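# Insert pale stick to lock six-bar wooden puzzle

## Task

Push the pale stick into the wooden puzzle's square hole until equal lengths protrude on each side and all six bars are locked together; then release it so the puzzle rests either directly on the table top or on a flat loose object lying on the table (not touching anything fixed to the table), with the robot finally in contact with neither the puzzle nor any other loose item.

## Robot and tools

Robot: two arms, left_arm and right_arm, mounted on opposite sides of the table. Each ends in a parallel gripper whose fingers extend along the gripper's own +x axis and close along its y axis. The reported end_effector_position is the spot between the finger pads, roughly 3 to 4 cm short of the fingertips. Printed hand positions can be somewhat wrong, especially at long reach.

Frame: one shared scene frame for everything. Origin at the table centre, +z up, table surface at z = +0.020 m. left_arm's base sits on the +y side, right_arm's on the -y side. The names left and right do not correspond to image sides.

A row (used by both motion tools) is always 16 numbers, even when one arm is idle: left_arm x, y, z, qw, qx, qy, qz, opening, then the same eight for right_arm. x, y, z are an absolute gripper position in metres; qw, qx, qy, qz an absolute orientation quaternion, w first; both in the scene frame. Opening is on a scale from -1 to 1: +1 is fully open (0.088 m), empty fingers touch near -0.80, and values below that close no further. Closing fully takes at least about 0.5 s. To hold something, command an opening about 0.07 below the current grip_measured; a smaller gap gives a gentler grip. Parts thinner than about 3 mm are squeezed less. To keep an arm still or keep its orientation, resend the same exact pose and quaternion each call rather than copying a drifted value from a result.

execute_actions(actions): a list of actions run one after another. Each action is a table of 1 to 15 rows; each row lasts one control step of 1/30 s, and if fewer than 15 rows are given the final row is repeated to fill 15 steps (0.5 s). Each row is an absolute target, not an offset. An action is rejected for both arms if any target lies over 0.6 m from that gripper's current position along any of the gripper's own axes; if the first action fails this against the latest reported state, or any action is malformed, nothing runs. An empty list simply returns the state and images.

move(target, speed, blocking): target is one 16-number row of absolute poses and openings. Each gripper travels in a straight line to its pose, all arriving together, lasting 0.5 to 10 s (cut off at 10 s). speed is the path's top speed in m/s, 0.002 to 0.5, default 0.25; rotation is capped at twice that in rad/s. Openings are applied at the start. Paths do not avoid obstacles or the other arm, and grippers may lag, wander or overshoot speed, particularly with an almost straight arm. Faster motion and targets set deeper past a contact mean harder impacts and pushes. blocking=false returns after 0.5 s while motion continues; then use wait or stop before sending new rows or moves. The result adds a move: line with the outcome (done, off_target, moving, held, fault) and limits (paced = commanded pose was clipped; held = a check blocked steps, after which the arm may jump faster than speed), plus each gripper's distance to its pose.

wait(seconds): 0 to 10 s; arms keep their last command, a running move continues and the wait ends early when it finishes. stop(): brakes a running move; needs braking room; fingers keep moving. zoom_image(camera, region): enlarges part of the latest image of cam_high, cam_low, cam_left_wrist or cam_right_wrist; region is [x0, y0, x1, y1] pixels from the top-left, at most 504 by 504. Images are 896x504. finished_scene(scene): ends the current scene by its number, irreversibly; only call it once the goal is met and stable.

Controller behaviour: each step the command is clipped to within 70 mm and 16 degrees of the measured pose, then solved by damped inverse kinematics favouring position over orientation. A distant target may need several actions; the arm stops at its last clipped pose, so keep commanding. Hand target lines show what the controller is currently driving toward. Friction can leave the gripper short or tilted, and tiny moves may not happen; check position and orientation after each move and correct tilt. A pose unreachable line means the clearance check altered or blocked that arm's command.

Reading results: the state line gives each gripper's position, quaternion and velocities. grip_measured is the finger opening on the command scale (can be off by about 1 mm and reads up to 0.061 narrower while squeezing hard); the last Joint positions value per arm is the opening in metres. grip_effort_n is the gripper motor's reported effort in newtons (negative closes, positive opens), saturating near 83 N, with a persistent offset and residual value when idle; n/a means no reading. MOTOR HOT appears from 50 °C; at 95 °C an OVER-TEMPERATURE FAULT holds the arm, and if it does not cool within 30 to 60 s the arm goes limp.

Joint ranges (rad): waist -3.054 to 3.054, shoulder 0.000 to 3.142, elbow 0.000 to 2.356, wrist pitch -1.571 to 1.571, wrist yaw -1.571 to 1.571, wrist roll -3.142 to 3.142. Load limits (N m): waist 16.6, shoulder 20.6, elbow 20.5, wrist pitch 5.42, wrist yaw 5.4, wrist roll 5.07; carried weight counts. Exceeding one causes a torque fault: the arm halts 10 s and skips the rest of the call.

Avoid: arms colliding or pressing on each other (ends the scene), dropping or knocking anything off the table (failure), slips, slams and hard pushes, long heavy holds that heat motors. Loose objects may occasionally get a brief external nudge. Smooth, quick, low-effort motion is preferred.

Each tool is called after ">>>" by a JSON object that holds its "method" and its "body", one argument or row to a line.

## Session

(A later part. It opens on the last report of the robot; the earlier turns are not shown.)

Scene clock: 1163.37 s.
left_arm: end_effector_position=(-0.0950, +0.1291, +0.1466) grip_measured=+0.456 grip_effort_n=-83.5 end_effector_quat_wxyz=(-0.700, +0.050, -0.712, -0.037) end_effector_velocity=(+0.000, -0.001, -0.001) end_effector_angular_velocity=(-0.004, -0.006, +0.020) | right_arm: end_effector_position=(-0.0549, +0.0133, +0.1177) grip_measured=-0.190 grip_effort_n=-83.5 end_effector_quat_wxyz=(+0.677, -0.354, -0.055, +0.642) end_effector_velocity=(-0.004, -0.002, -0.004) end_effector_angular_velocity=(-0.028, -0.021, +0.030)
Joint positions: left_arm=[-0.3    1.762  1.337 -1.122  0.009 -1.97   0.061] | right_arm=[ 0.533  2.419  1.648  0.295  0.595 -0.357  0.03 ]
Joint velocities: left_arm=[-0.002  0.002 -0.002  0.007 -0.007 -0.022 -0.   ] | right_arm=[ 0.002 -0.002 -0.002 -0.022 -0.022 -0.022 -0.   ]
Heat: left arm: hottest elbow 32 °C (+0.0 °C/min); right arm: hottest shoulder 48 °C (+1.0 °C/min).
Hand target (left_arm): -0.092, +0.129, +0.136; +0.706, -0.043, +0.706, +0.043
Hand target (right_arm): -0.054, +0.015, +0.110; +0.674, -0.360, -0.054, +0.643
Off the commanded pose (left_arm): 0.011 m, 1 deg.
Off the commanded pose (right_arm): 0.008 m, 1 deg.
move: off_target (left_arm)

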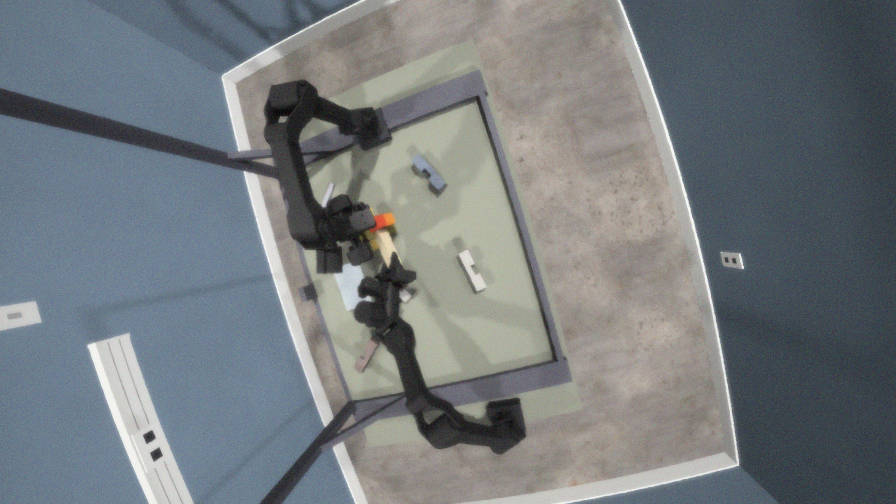

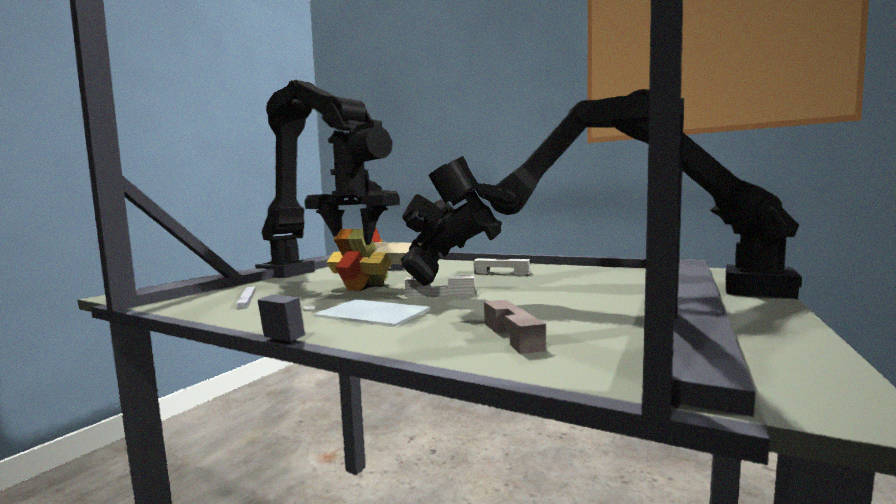

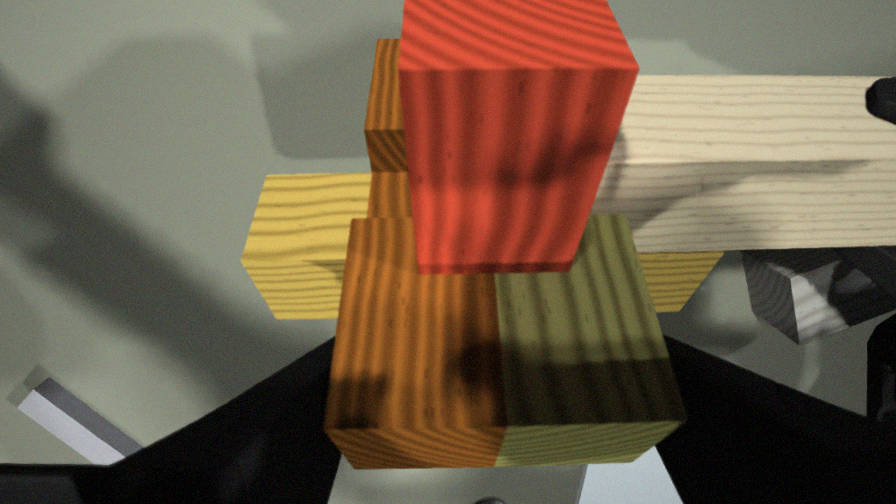

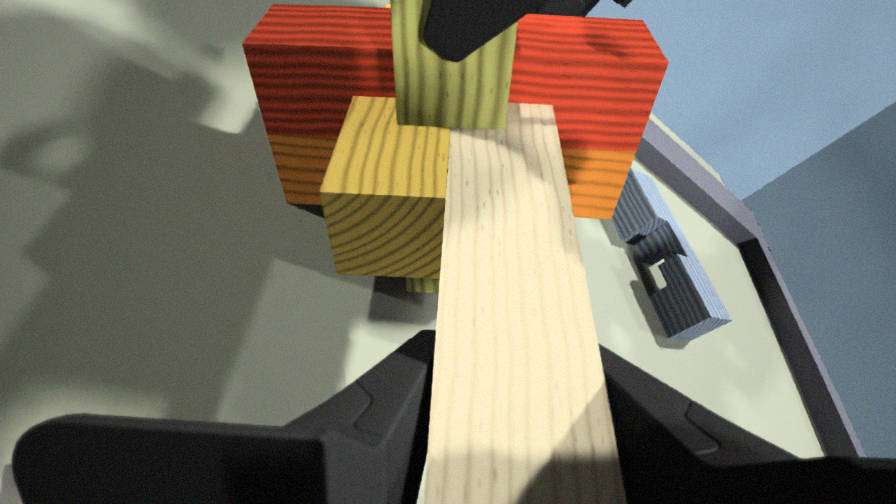

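>>> {"method": "move", "body": {
  "target": [-0.0922, 0.1286, 0.136, 0.7058, -0.0432, 0.7058, 0.0432, 0.38, -0.0553, 0.0233, 0.110, 0.6743, -0.3598, -0.054, 0.6428, -0.27],
  "speed": 0.01
}}

Scene clock: 1168.77 s.
left_arm: end_effector_position=(-0.0952, +0.1303, +0.1464) grip_measured=+0.456 grip_effort_n=-83.5 end_effector_quat_wxyz=(-0.700, +0.048, -0.712, -0.039) end_effector_velocity=(+0.002, -0.003, +0.003) end_effector_angular_velocity=(-0.023, -0.017, -0.009) | right_arm: end_effector_position=(-0.0560, +0.0186, +0.1179) grip_measured=-0.189 grip_effort_n=-83.5 end_effector_quat_wxyz=(+0.678, -0.357, -0.055, +0.641) end_effector_velocity=(+0.003, -0.002, -0.000) end_effector_angular_velocity=(-0.015, -0.017, -0.006)
Joint positions: left_arm=[-0.3    1.762  1.336 -1.126  0.011 -1.97   0.061] | right_arm=[ 0.53   2.438  1.687  0.27   0.595 -0.358  0.03 ]
Joint velocities: left_arm=[-0.002 -0.007  0.002  0.007 -0.022  0.007 -0.   ] | right_arm=[-0.002 -0.007 -0.002 -0.022  0.007 -0.007  0.   ]
Heat: left arm: hottest elbow 32 °C (+0.0 °C/min); right arm: hottest shoulder 49 °C (+2.0 °C/min).
Hand target (left_arm): -0.092, +0.129, +0.136; +0.706, -0.043, +0.706, +0.043
Hand target (right_arm): -0.055, +0.023, +0.110; +0.674, -0.360, -0.054, +0.643
Off the commanded pose (left_arm): 0.011 m, 1 deg.
Off the commanded pose (right_arm): 0.009 m, 1 deg.
move: off_target (left_arm, right_arm)

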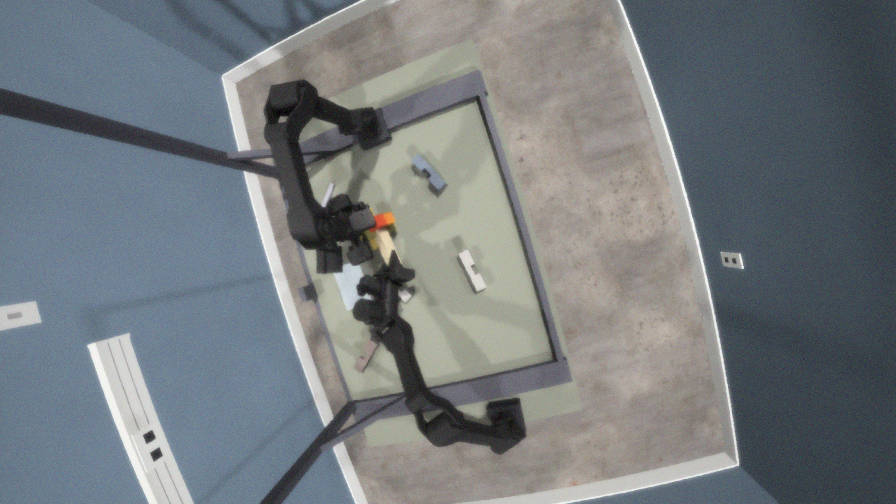

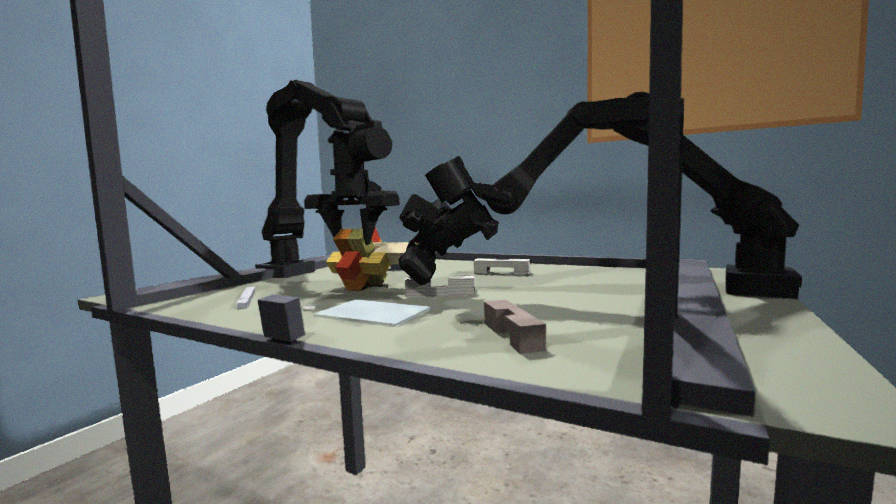

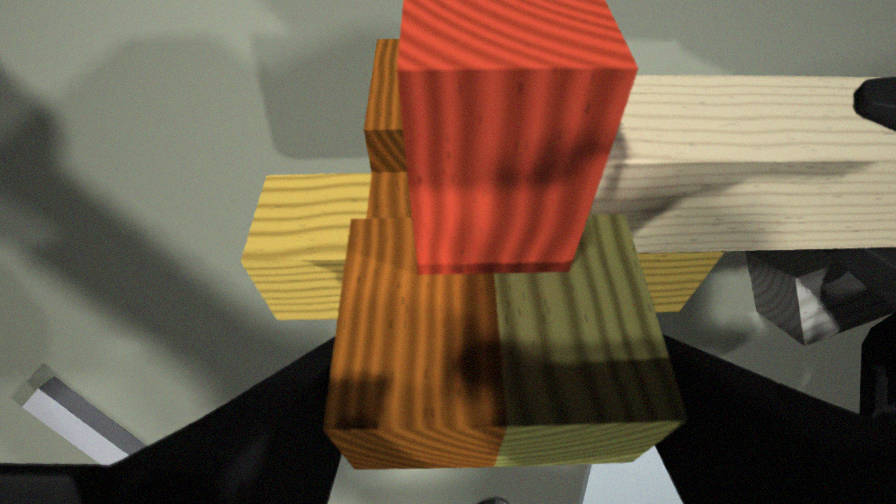

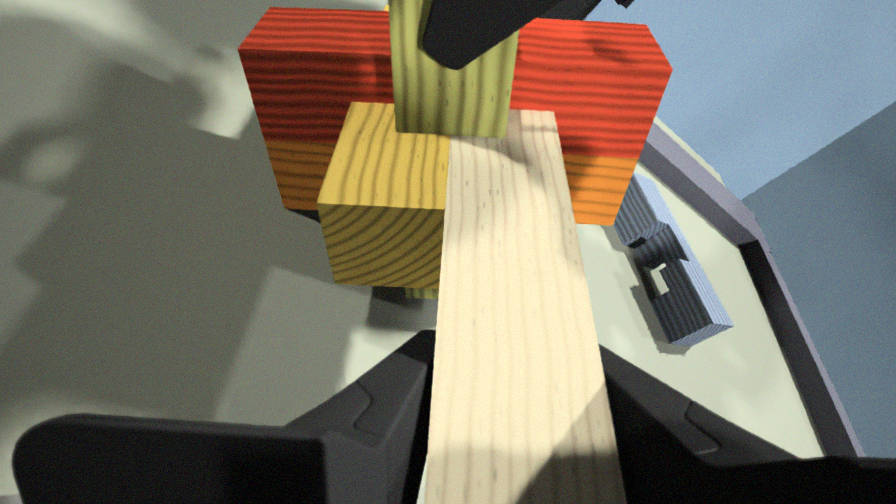

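>>> {"method": "move", "body": {
  "target": [-0.0922, 0.1286, 0.136, 0.7058, -0.0432, 0.7058, 0.0432, 0.38, -0.056, 0.0313, 0.110, 0.6743, -0.3598, -0.054, 0.6428, -0.27],
  "speed": 0.01
}}

Scene clock: 1173.60 s.
left_arm: end_effector_position=(-0.0953, +0.1306, +0.1463) grip_measured=+0.456 grip_effort_n=-83.5 end_effector_quat_wxyz=(-0.700, +0.048, -0.712, -0.039) end_effector_velocity=(+0.001, +0.002, +0.000) end_effector_angular_velocity=(+0.005, -0.009, +0.005) | right_arm: end_effector_position=(-0.0571, +0.0263, +0.1187) grip_measured=-0.189 grip_effort_n=-83.5 end_effector_quat_wxyz=(+0.678, -0.356, -0.055, +0.640) end_effector_velocity=(+0.001, -0.000, -0.001) end_effector_angular_velocity=(-0.009, -0.007, +0.007)
Joint positions: left_arm=[-0.301  1.762  1.336 -1.127  0.011 -1.97   0.061] | right_arm=[ 0.526  2.464  1.739  0.246  0.594 -0.36   0.03 ]
Joint velocities: left_arm=[-0.002 -0.002 -0.002 -0.007 -0.007 -0.007 -0.   ] | right_arm=[-0.002 -0.002 -0.002 -0.007 -0.007 -0.007 -0.   ]
Heat: left arm: hottest elbow 32 °C (+0.0 °C/min); right arm: hottest shoulder 49 °C (+2.0 °C/min).
Hand target (left_arm): -0.092, +0.129, +0.136; +0.706, -0.043, +0.706, +0.043
Hand target (right_arm): -0.056, +0.031, +0.110; +0.674, -0.359, -0.054, +0.643
Off the commanded pose (left_arm): 0.011 m, 1 deg.
Off the commanded pose (right_arm): 0.010 m, 1 deg.
move: off_target (left_arm, right_arm)

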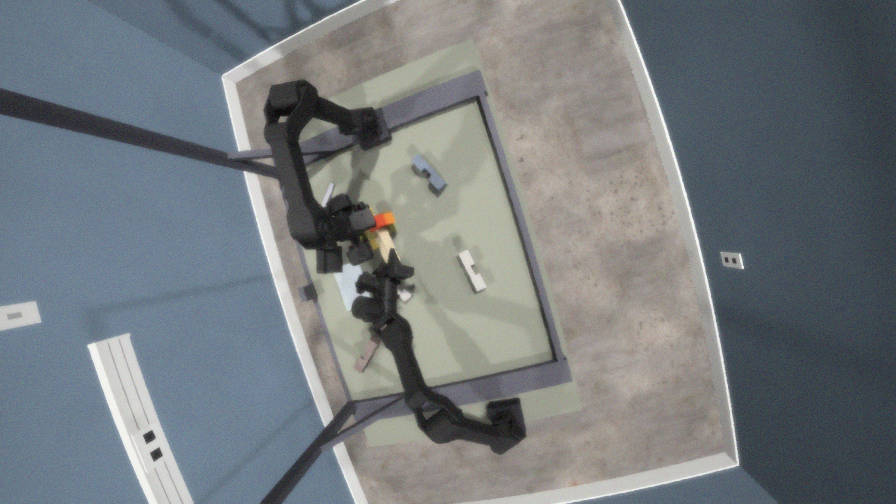

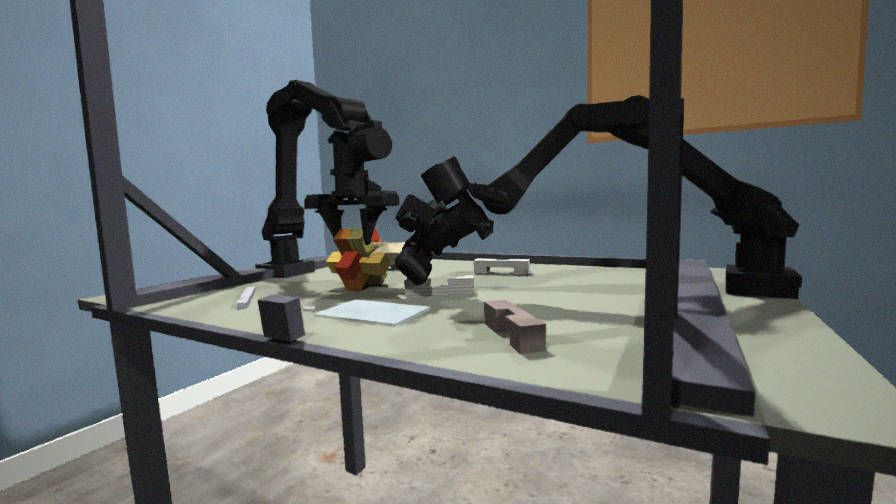

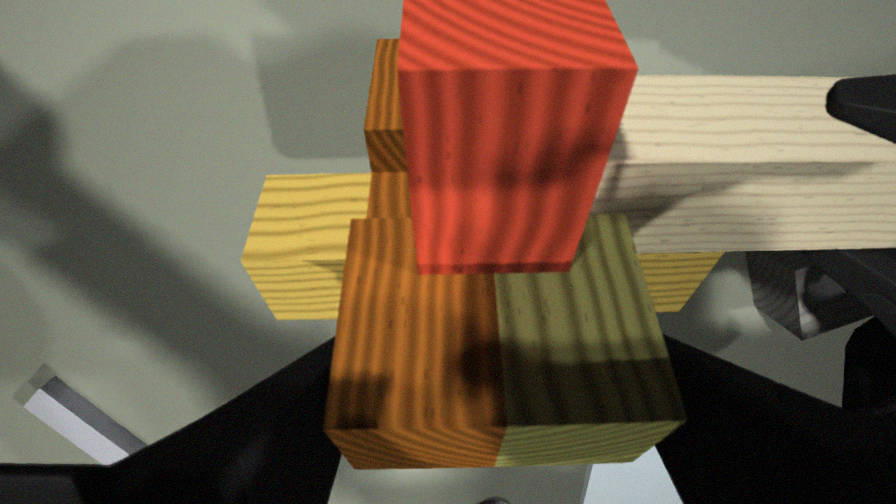

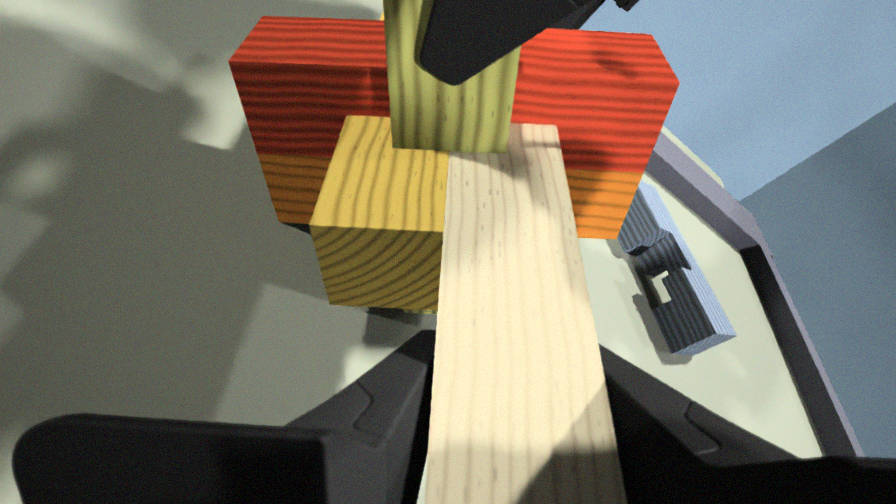

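>>> {"method": "move", "body": {
  "target": [-0.0922, 0.1286, 0.136, 0.7058, -0.0432, 0.7058, 0.0432, 0.38, -0.0568, 0.039, 0.1093, 0.6743, -0.3598, -0.054, 0.6428, -0.27],
  "speed": 0.012
}}

Scene clock: 1178.20 s.
left_arm: end_effector_position=(-0.0954, +0.1308, +0.1463) grip_measured=+0.456 grip_effort_n=-83.5 end_effector_quat_wxyz=(-0.700, +0.047, -0.712, -0.039) end_effector_velocity=(+0.001, -0.001, +0.002) end_effector_angular_velocity=(-0.018, -0.018, +0.000) | right_arm: end_effector_position=(-0.0582, +0.0342, +0.1188) grip_measured=-0.189 grip_effort_n=-83.5 end_effector_quat_wxyz=(+0.679, -0.356, -0.055, +0.640) end_effector_velocity=(-0.002, +0.002, +0.002) end_effector_angular_velocity=(-0.001, +0.017, +0.014)
Joint positions: left_arm=[-0.301  1.762  1.336 -1.128  0.012 -1.97   0.061] | right_arm=[ 0.521  2.492  1.792  0.224  0.59  -0.364  0.03 ]
Joint velocities: left_arm=[-0.007 -0.007 -0.002  0.007 -0.022 -0.007 -0.   ] | right_arm=[-0.002 -0.002  0.007 -0.007 -0.022  0.007 -0.   ]
Heat: left arm: hottest elbow 32 °C (+0.0 °C/min); right arm: hottest shoulder 49 °C (+2.0 °C/min).
Hand target (left_arm): -0.092, +0.129, +0.136; +0.706, -0.043, +0.706, +0.043
Hand target (right_arm): -0.057, +0.038, +0.109; +0.674, -0.360, -0.054, +0.643
Off the commanded pose (left_arm): 0.011 m, 1 deg.
Off the commanded pose (right_arm): 0.011 m, 1 deg.
move: off_target (left_arm, right_arm)

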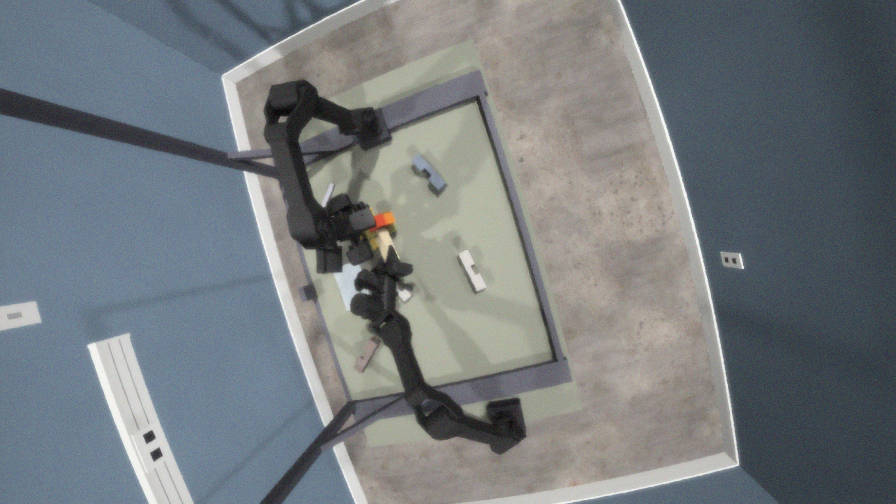

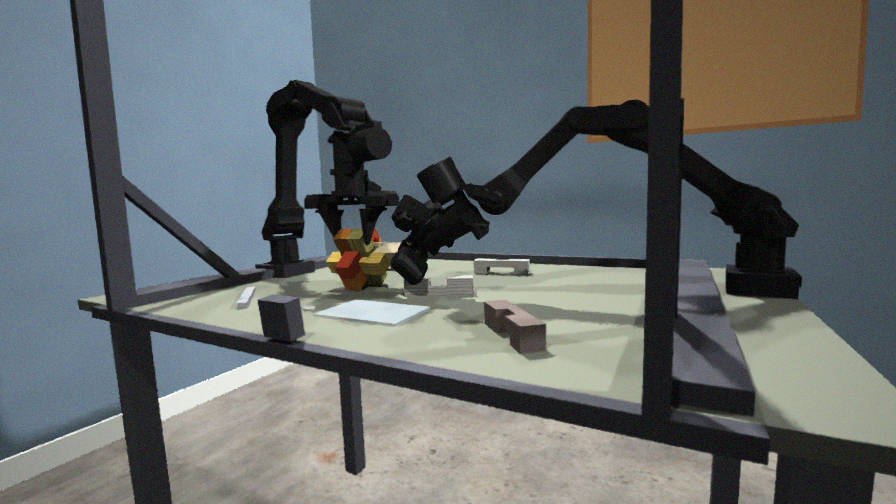

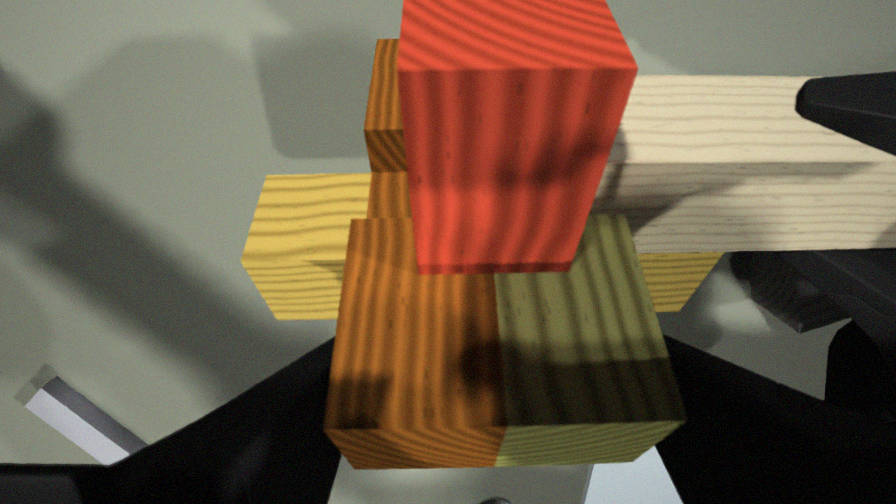

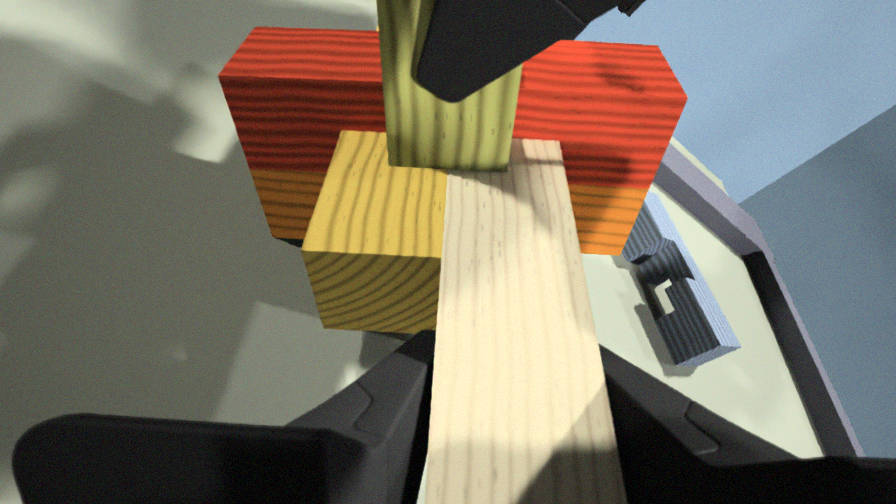

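>>> {"method": "execute_actions", "body": {
  "actions": [
    [[-0.0922, 0.1286, 0.136, 0.7058, -0.0432, 0.7058, 0.0432, 0.38, -0.0568, 0.0365, 0.1093, 0.6743, -0.3598, -0.054, 0.6428, 0.2]]
  ]
}}

>>> {"method": "move", "body": {
  "target": [-0.0922, 0.1286, 0.136, 0.7058, -0.0432, 0.7058, 0.0432, 0.38, -0.0505, -0.028, 0.124, 0.6743, -0.3598, -0.054, 0.6428, 0.2],
  "speed": 0.1
}}

Scene clock: 1202.80 s.
left_arm: end_effector_position=(-0.0953, +0.1290, +0.1463) grip_measured=+0.456 grip_effort_n=-83.5 end_effector_quat_wxyz=(-0.700, +0.050, -0.712, -0.036) end_effector_velocity=(+0.000, +0.000, -0.003) end_effector_angular_velocity=(+0.000, -0.008, +0.005) | right_arm: end_effector_position=(-0.0577, +0.0356, +0.1194) grip_measured=+0.196 grip_effort_n=16.0 end_effector_quat_wxyz=(+0.678, -0.353, -0.056, +0.643) end_effector_velocity=(+0.006, +0.000, -0.000) end_effector_angular_velocity=(-0.006, -0.013, -0.011)
Joint positions: left_arm=[-0.301  1.762  1.336 -1.12   0.009 -1.97   0.061] | right_arm=[ 0.518  2.492  1.792  0.23   0.58  -0.365  0.049]
Joint velocities: left_arm=[-0.002  0.002 -0.007  0.007 -0.007 -0.007 -0.   ] | right_arm=[-0.007 -0.002 -0.002 -0.007  0.007 -0.007  0.001]
Heat: left arm: hottest wrist pitch 33 °C (+1.0 °C/min); right arm: hottest shoulder 50 °C (+4.1 °C/min). Fold the right arm in close to its base before you think long.
Hand target (left_arm): -0.092, +0.129, +0.136; +0.706, -0.043, +0.706, +0.043
Hand target (right_arm): -0.057, +0.036, +0.109; +0.674, -0.360, -0.054, +0.643
Off the commanded pose (left_arm): 0.011 m, 1 deg.
Off the commanded pose (right_arm): 0.010 m, 1 deg.
MOTOR HOT: a motor of the right arm reached 50 °C. Now the hottest motor of the right arm, joint 2 (shoulder), reports 50 °C. The temperature limit of the motors' drives, at which the controller stops that arm, is 95 °C. To cool a motor, set the load down, stop pushing, or move to a pose that needs little force.

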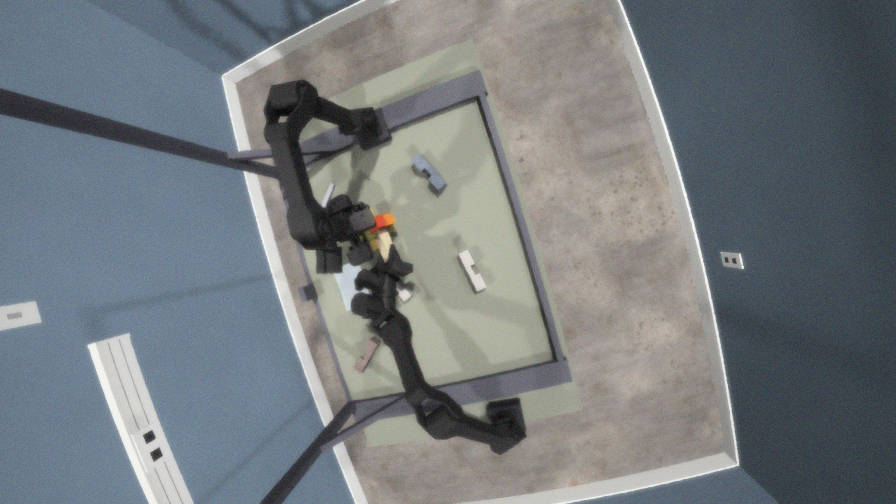

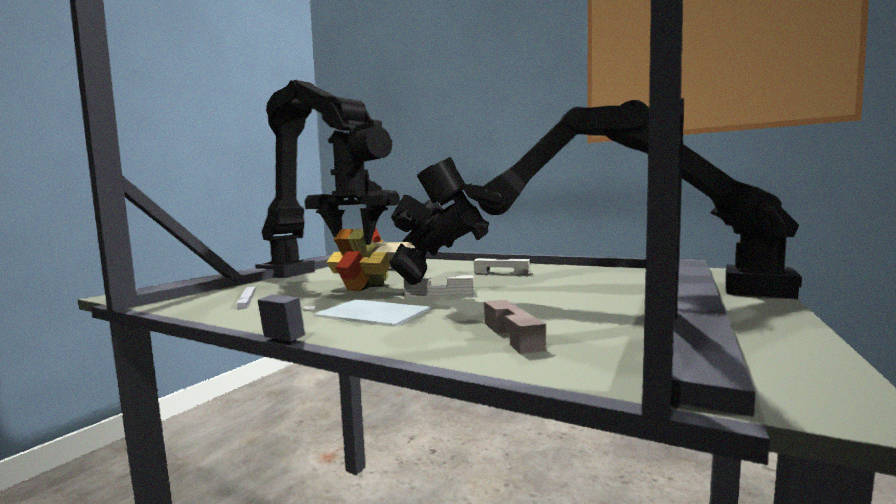

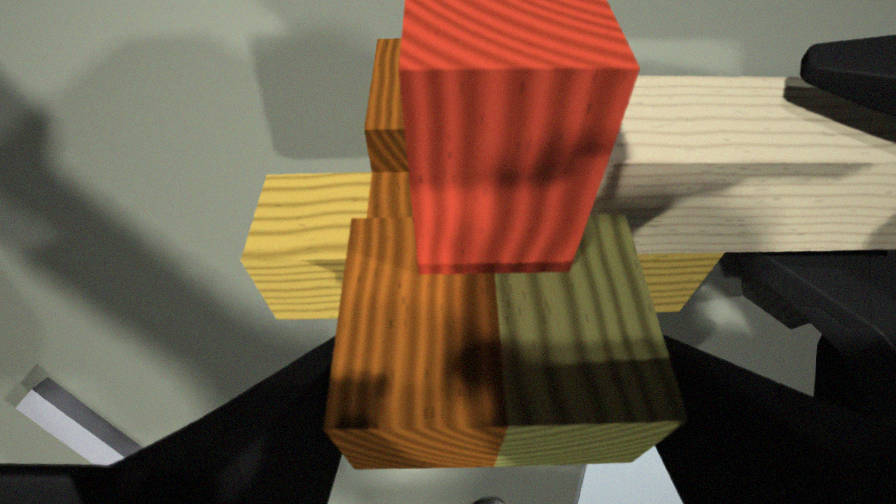

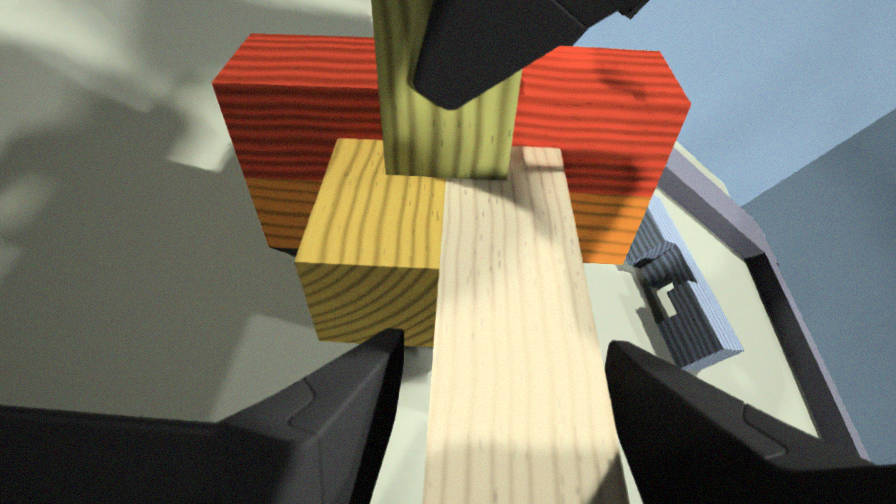

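Scene clock: 1203.83 s.
left_arm: end_effector_position=(-0.0953, +0.1290, +0.1463) grip_measured=+0.456 grip_effort_n=-83.5 end_effector_quat_wxyz=(-0.700, +0.050, -0.712, -0.036) end_effector_velocity=(+0.001, +0.002, +0.000) end_effector_angular_velocity=(+0.005, -0.009, +0.005) | right_arm: end_effector_position=(-0.0518, -0.0253, +0.1223) grip_measured=+0.198 grip_effort_n=16.0 end_effector_quat_wxyz=(+0.672, -0.360, -0.054, +0.644) end_effector_velocity=(-0.001, -0.003, -0.005) end_effector_angular_velocity=(-0.020, -0.025, +0.017)
Joint positions: left_arm=[-0.301  1.762  1.336 -1.12   0.009 -1.97   0.061] | right_arm=[ 0.562  2.29   1.44   0.351  0.612 -0.343  0.049]
Joint velocities: left_arm=[-0.002 -0.002 -0.002 -0.007 -0.007 -0.007 -0.   ] | right_arm=[ 0.002 -0.002 -0.012 -0.007 -0.007 -0.022 -0.   ]
Heat: left arm: hottest wrist pitch 33 °C (+1.0 °C/min); right arm: hottest shoulder 50 °C (+4.1 °C/min). Fold the right arm in close to its base before you think long.
Hand target (left_arm): -0.092, +0.129, +0.136; +0.706, -0.043, +0.706, +0.043
Hand target (right_arm): -0.050, -0.028, +0.124; +0.674, -0.360, -0.054, +0.643
Off the commanded pose (left_arm): 0.011 m, 1 deg.
Off the commanded pose (right_arm): 0.003 m, 0 deg.
MOTOR HOT: still on. Now the hottest motor of the right arm, joint 2 (shoulder), reports 50 °C; a drive's own limit is 95 °C.
move: off_target (left_arm)

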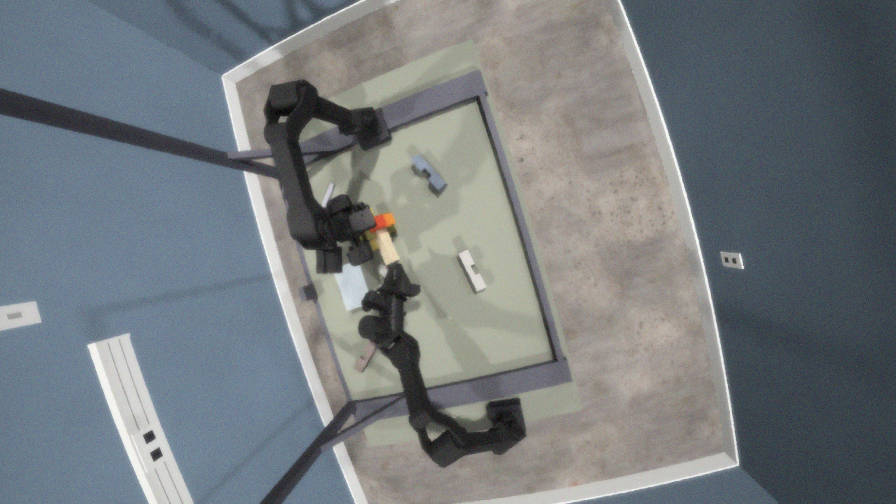

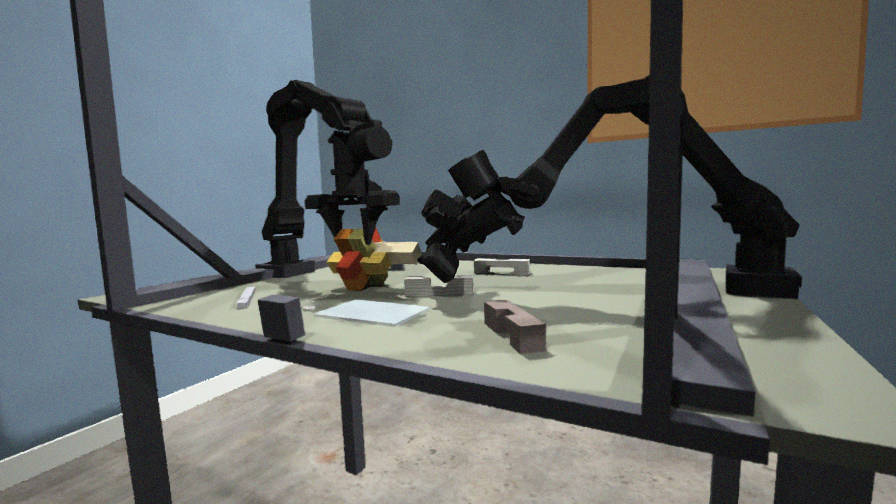

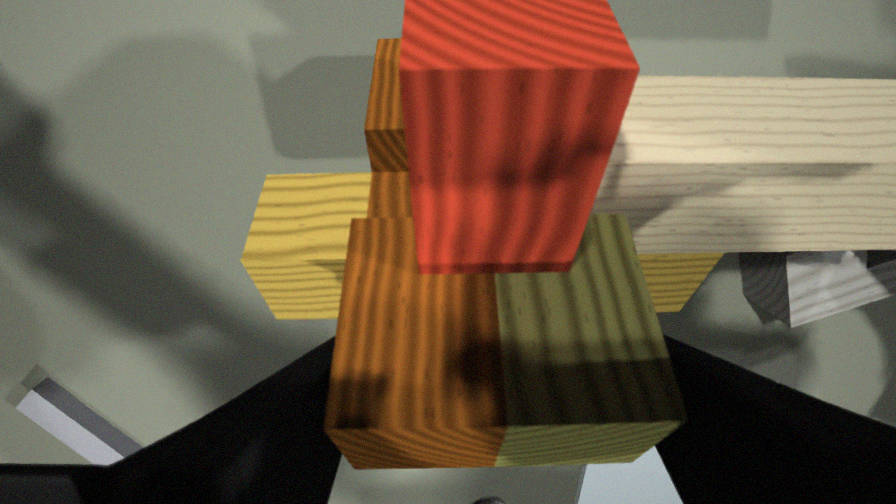

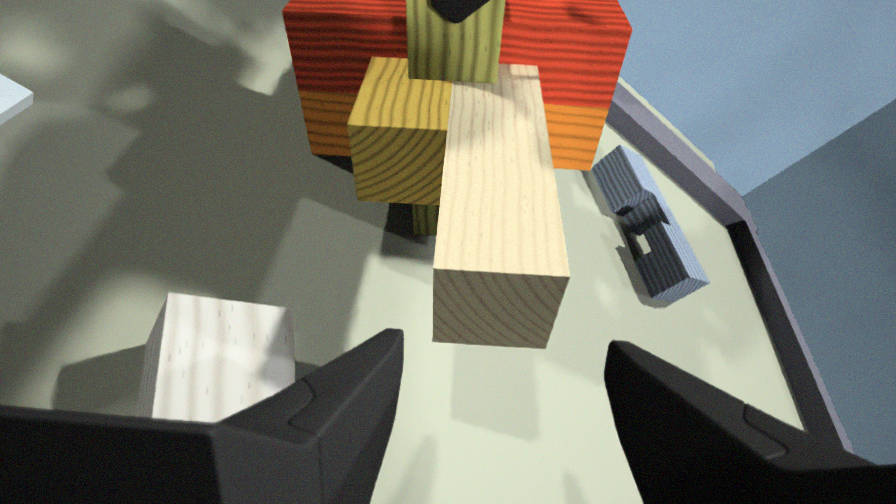

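>>> {"method": "move", "body": {
  "target": [-0.0922, 0.1286, 0.136, 0.7058, -0.0432, 0.7058, 0.0432, 0.38, -0.0412, -0.035, 0.105, 0.6601, -0.0653, 0.0578, 0.7462, -0.85],
  "speed": 0.25
}}

Scene clock: 1209.20 s.
left_arm: end_effector_position=(-0.0953, +0.1290, +0.1463) grip_measured=+0.456 grip_effort_n=-83.5 end_effector_quat_wxyz=(-0.700, +0.050, -0.712, -0.036) end_effector_velocity=(+0.001, +0.002, +0.000) end_effector_angular_velocity=(+0.005, -0.009, +0.020) | right_arm: end_effector_position=(-0.0427, -0.0321, +0.1171) grip_measured=-0.779 grip_effort_n=-83.5 end_effector_quat_wxyz=(+0.661, -0.056, +0.052, +0.746) end_effector_velocity=(+0.003, -0.001, -0.004) end_effector_angular_velocity=(-0.021, -0.003, -0.011)
Joint positions: left_arm=[-0.301  1.762  1.336 -1.12   0.009 -1.97   0.061] | right_arm=[0.475 2.328 1.169 1.    0.284 0.048 0.001]
Joint velocities: left_arm=[-0.002 -0.002 -0.002 -0.007 -0.007 -0.022 -0.   ] | right_arm=[-0.002 -0.002 -0.002 -0.022  0.007  0.007 -0.   ]
Heat: left arm: hottest elbow 32 °C (+0.0 °C/min); right arm: hottest shoulder 51 °C (+5.0 °C/min). Fold the right arm in close to its base before you think long.
Hand target (left_arm): -0.092, +0.129, +0.136; +0.706, -0.043, +0.706, +0.043
Hand target (right_arm): -0.041, -0.035, +0.105; +0.659, -0.066, +0.058, +0.747
Off the commanded pose (left_arm): 0.011 m, 1 deg.
Off the commanded pose (right_arm): 0.013 m, 1 deg.
MOTOR HOT: still on. Now the hottest motor of the right arm, joint 2 (shoulder), reports 51 °C; a drive's own limit is 95 °C.
move: off_target (left_arm, right_arm)

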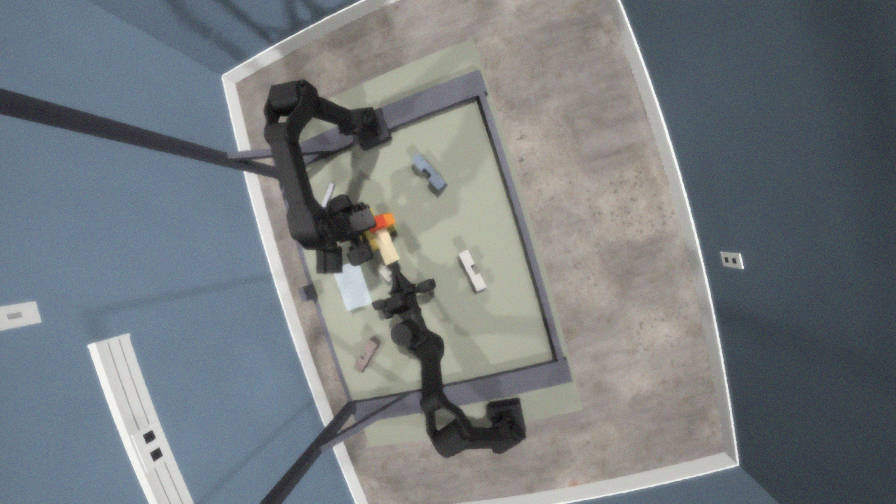

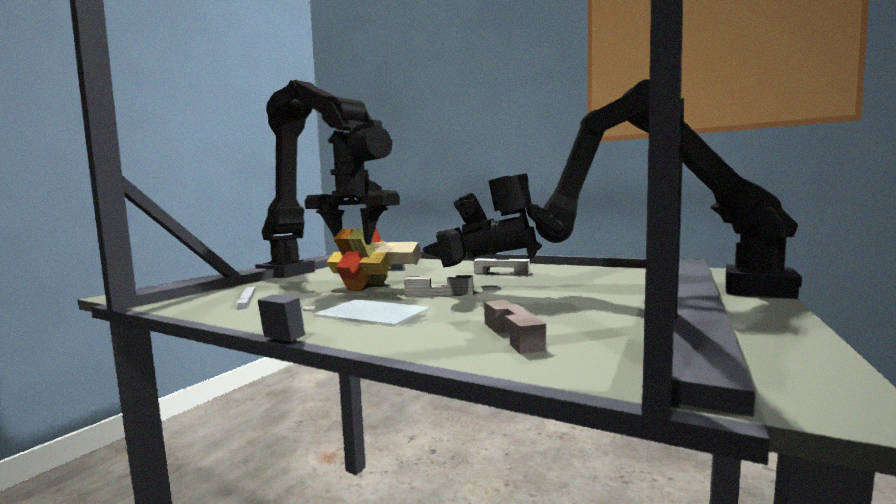

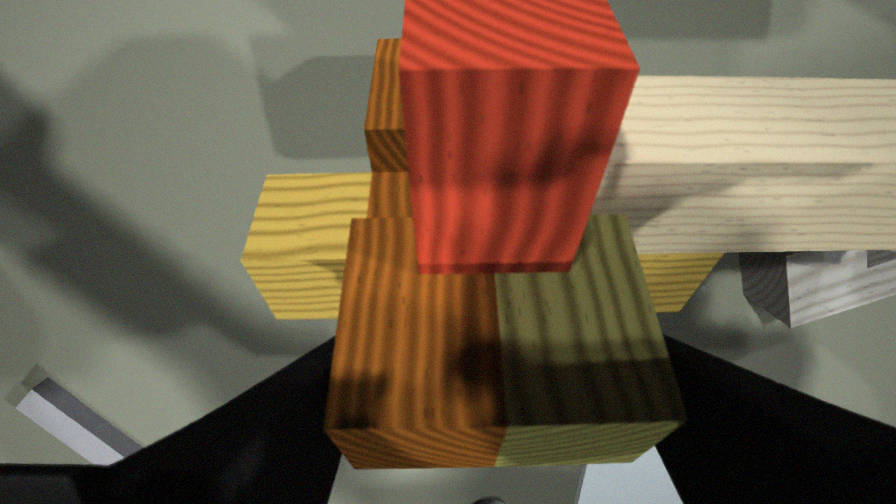

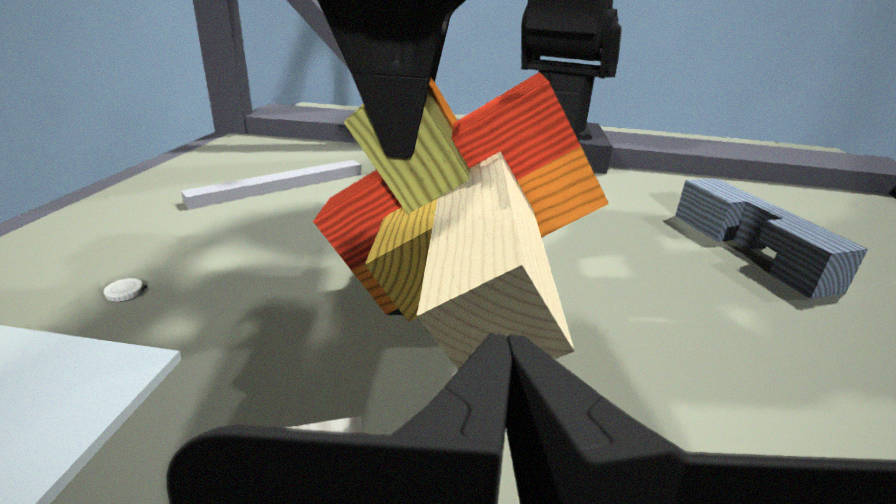

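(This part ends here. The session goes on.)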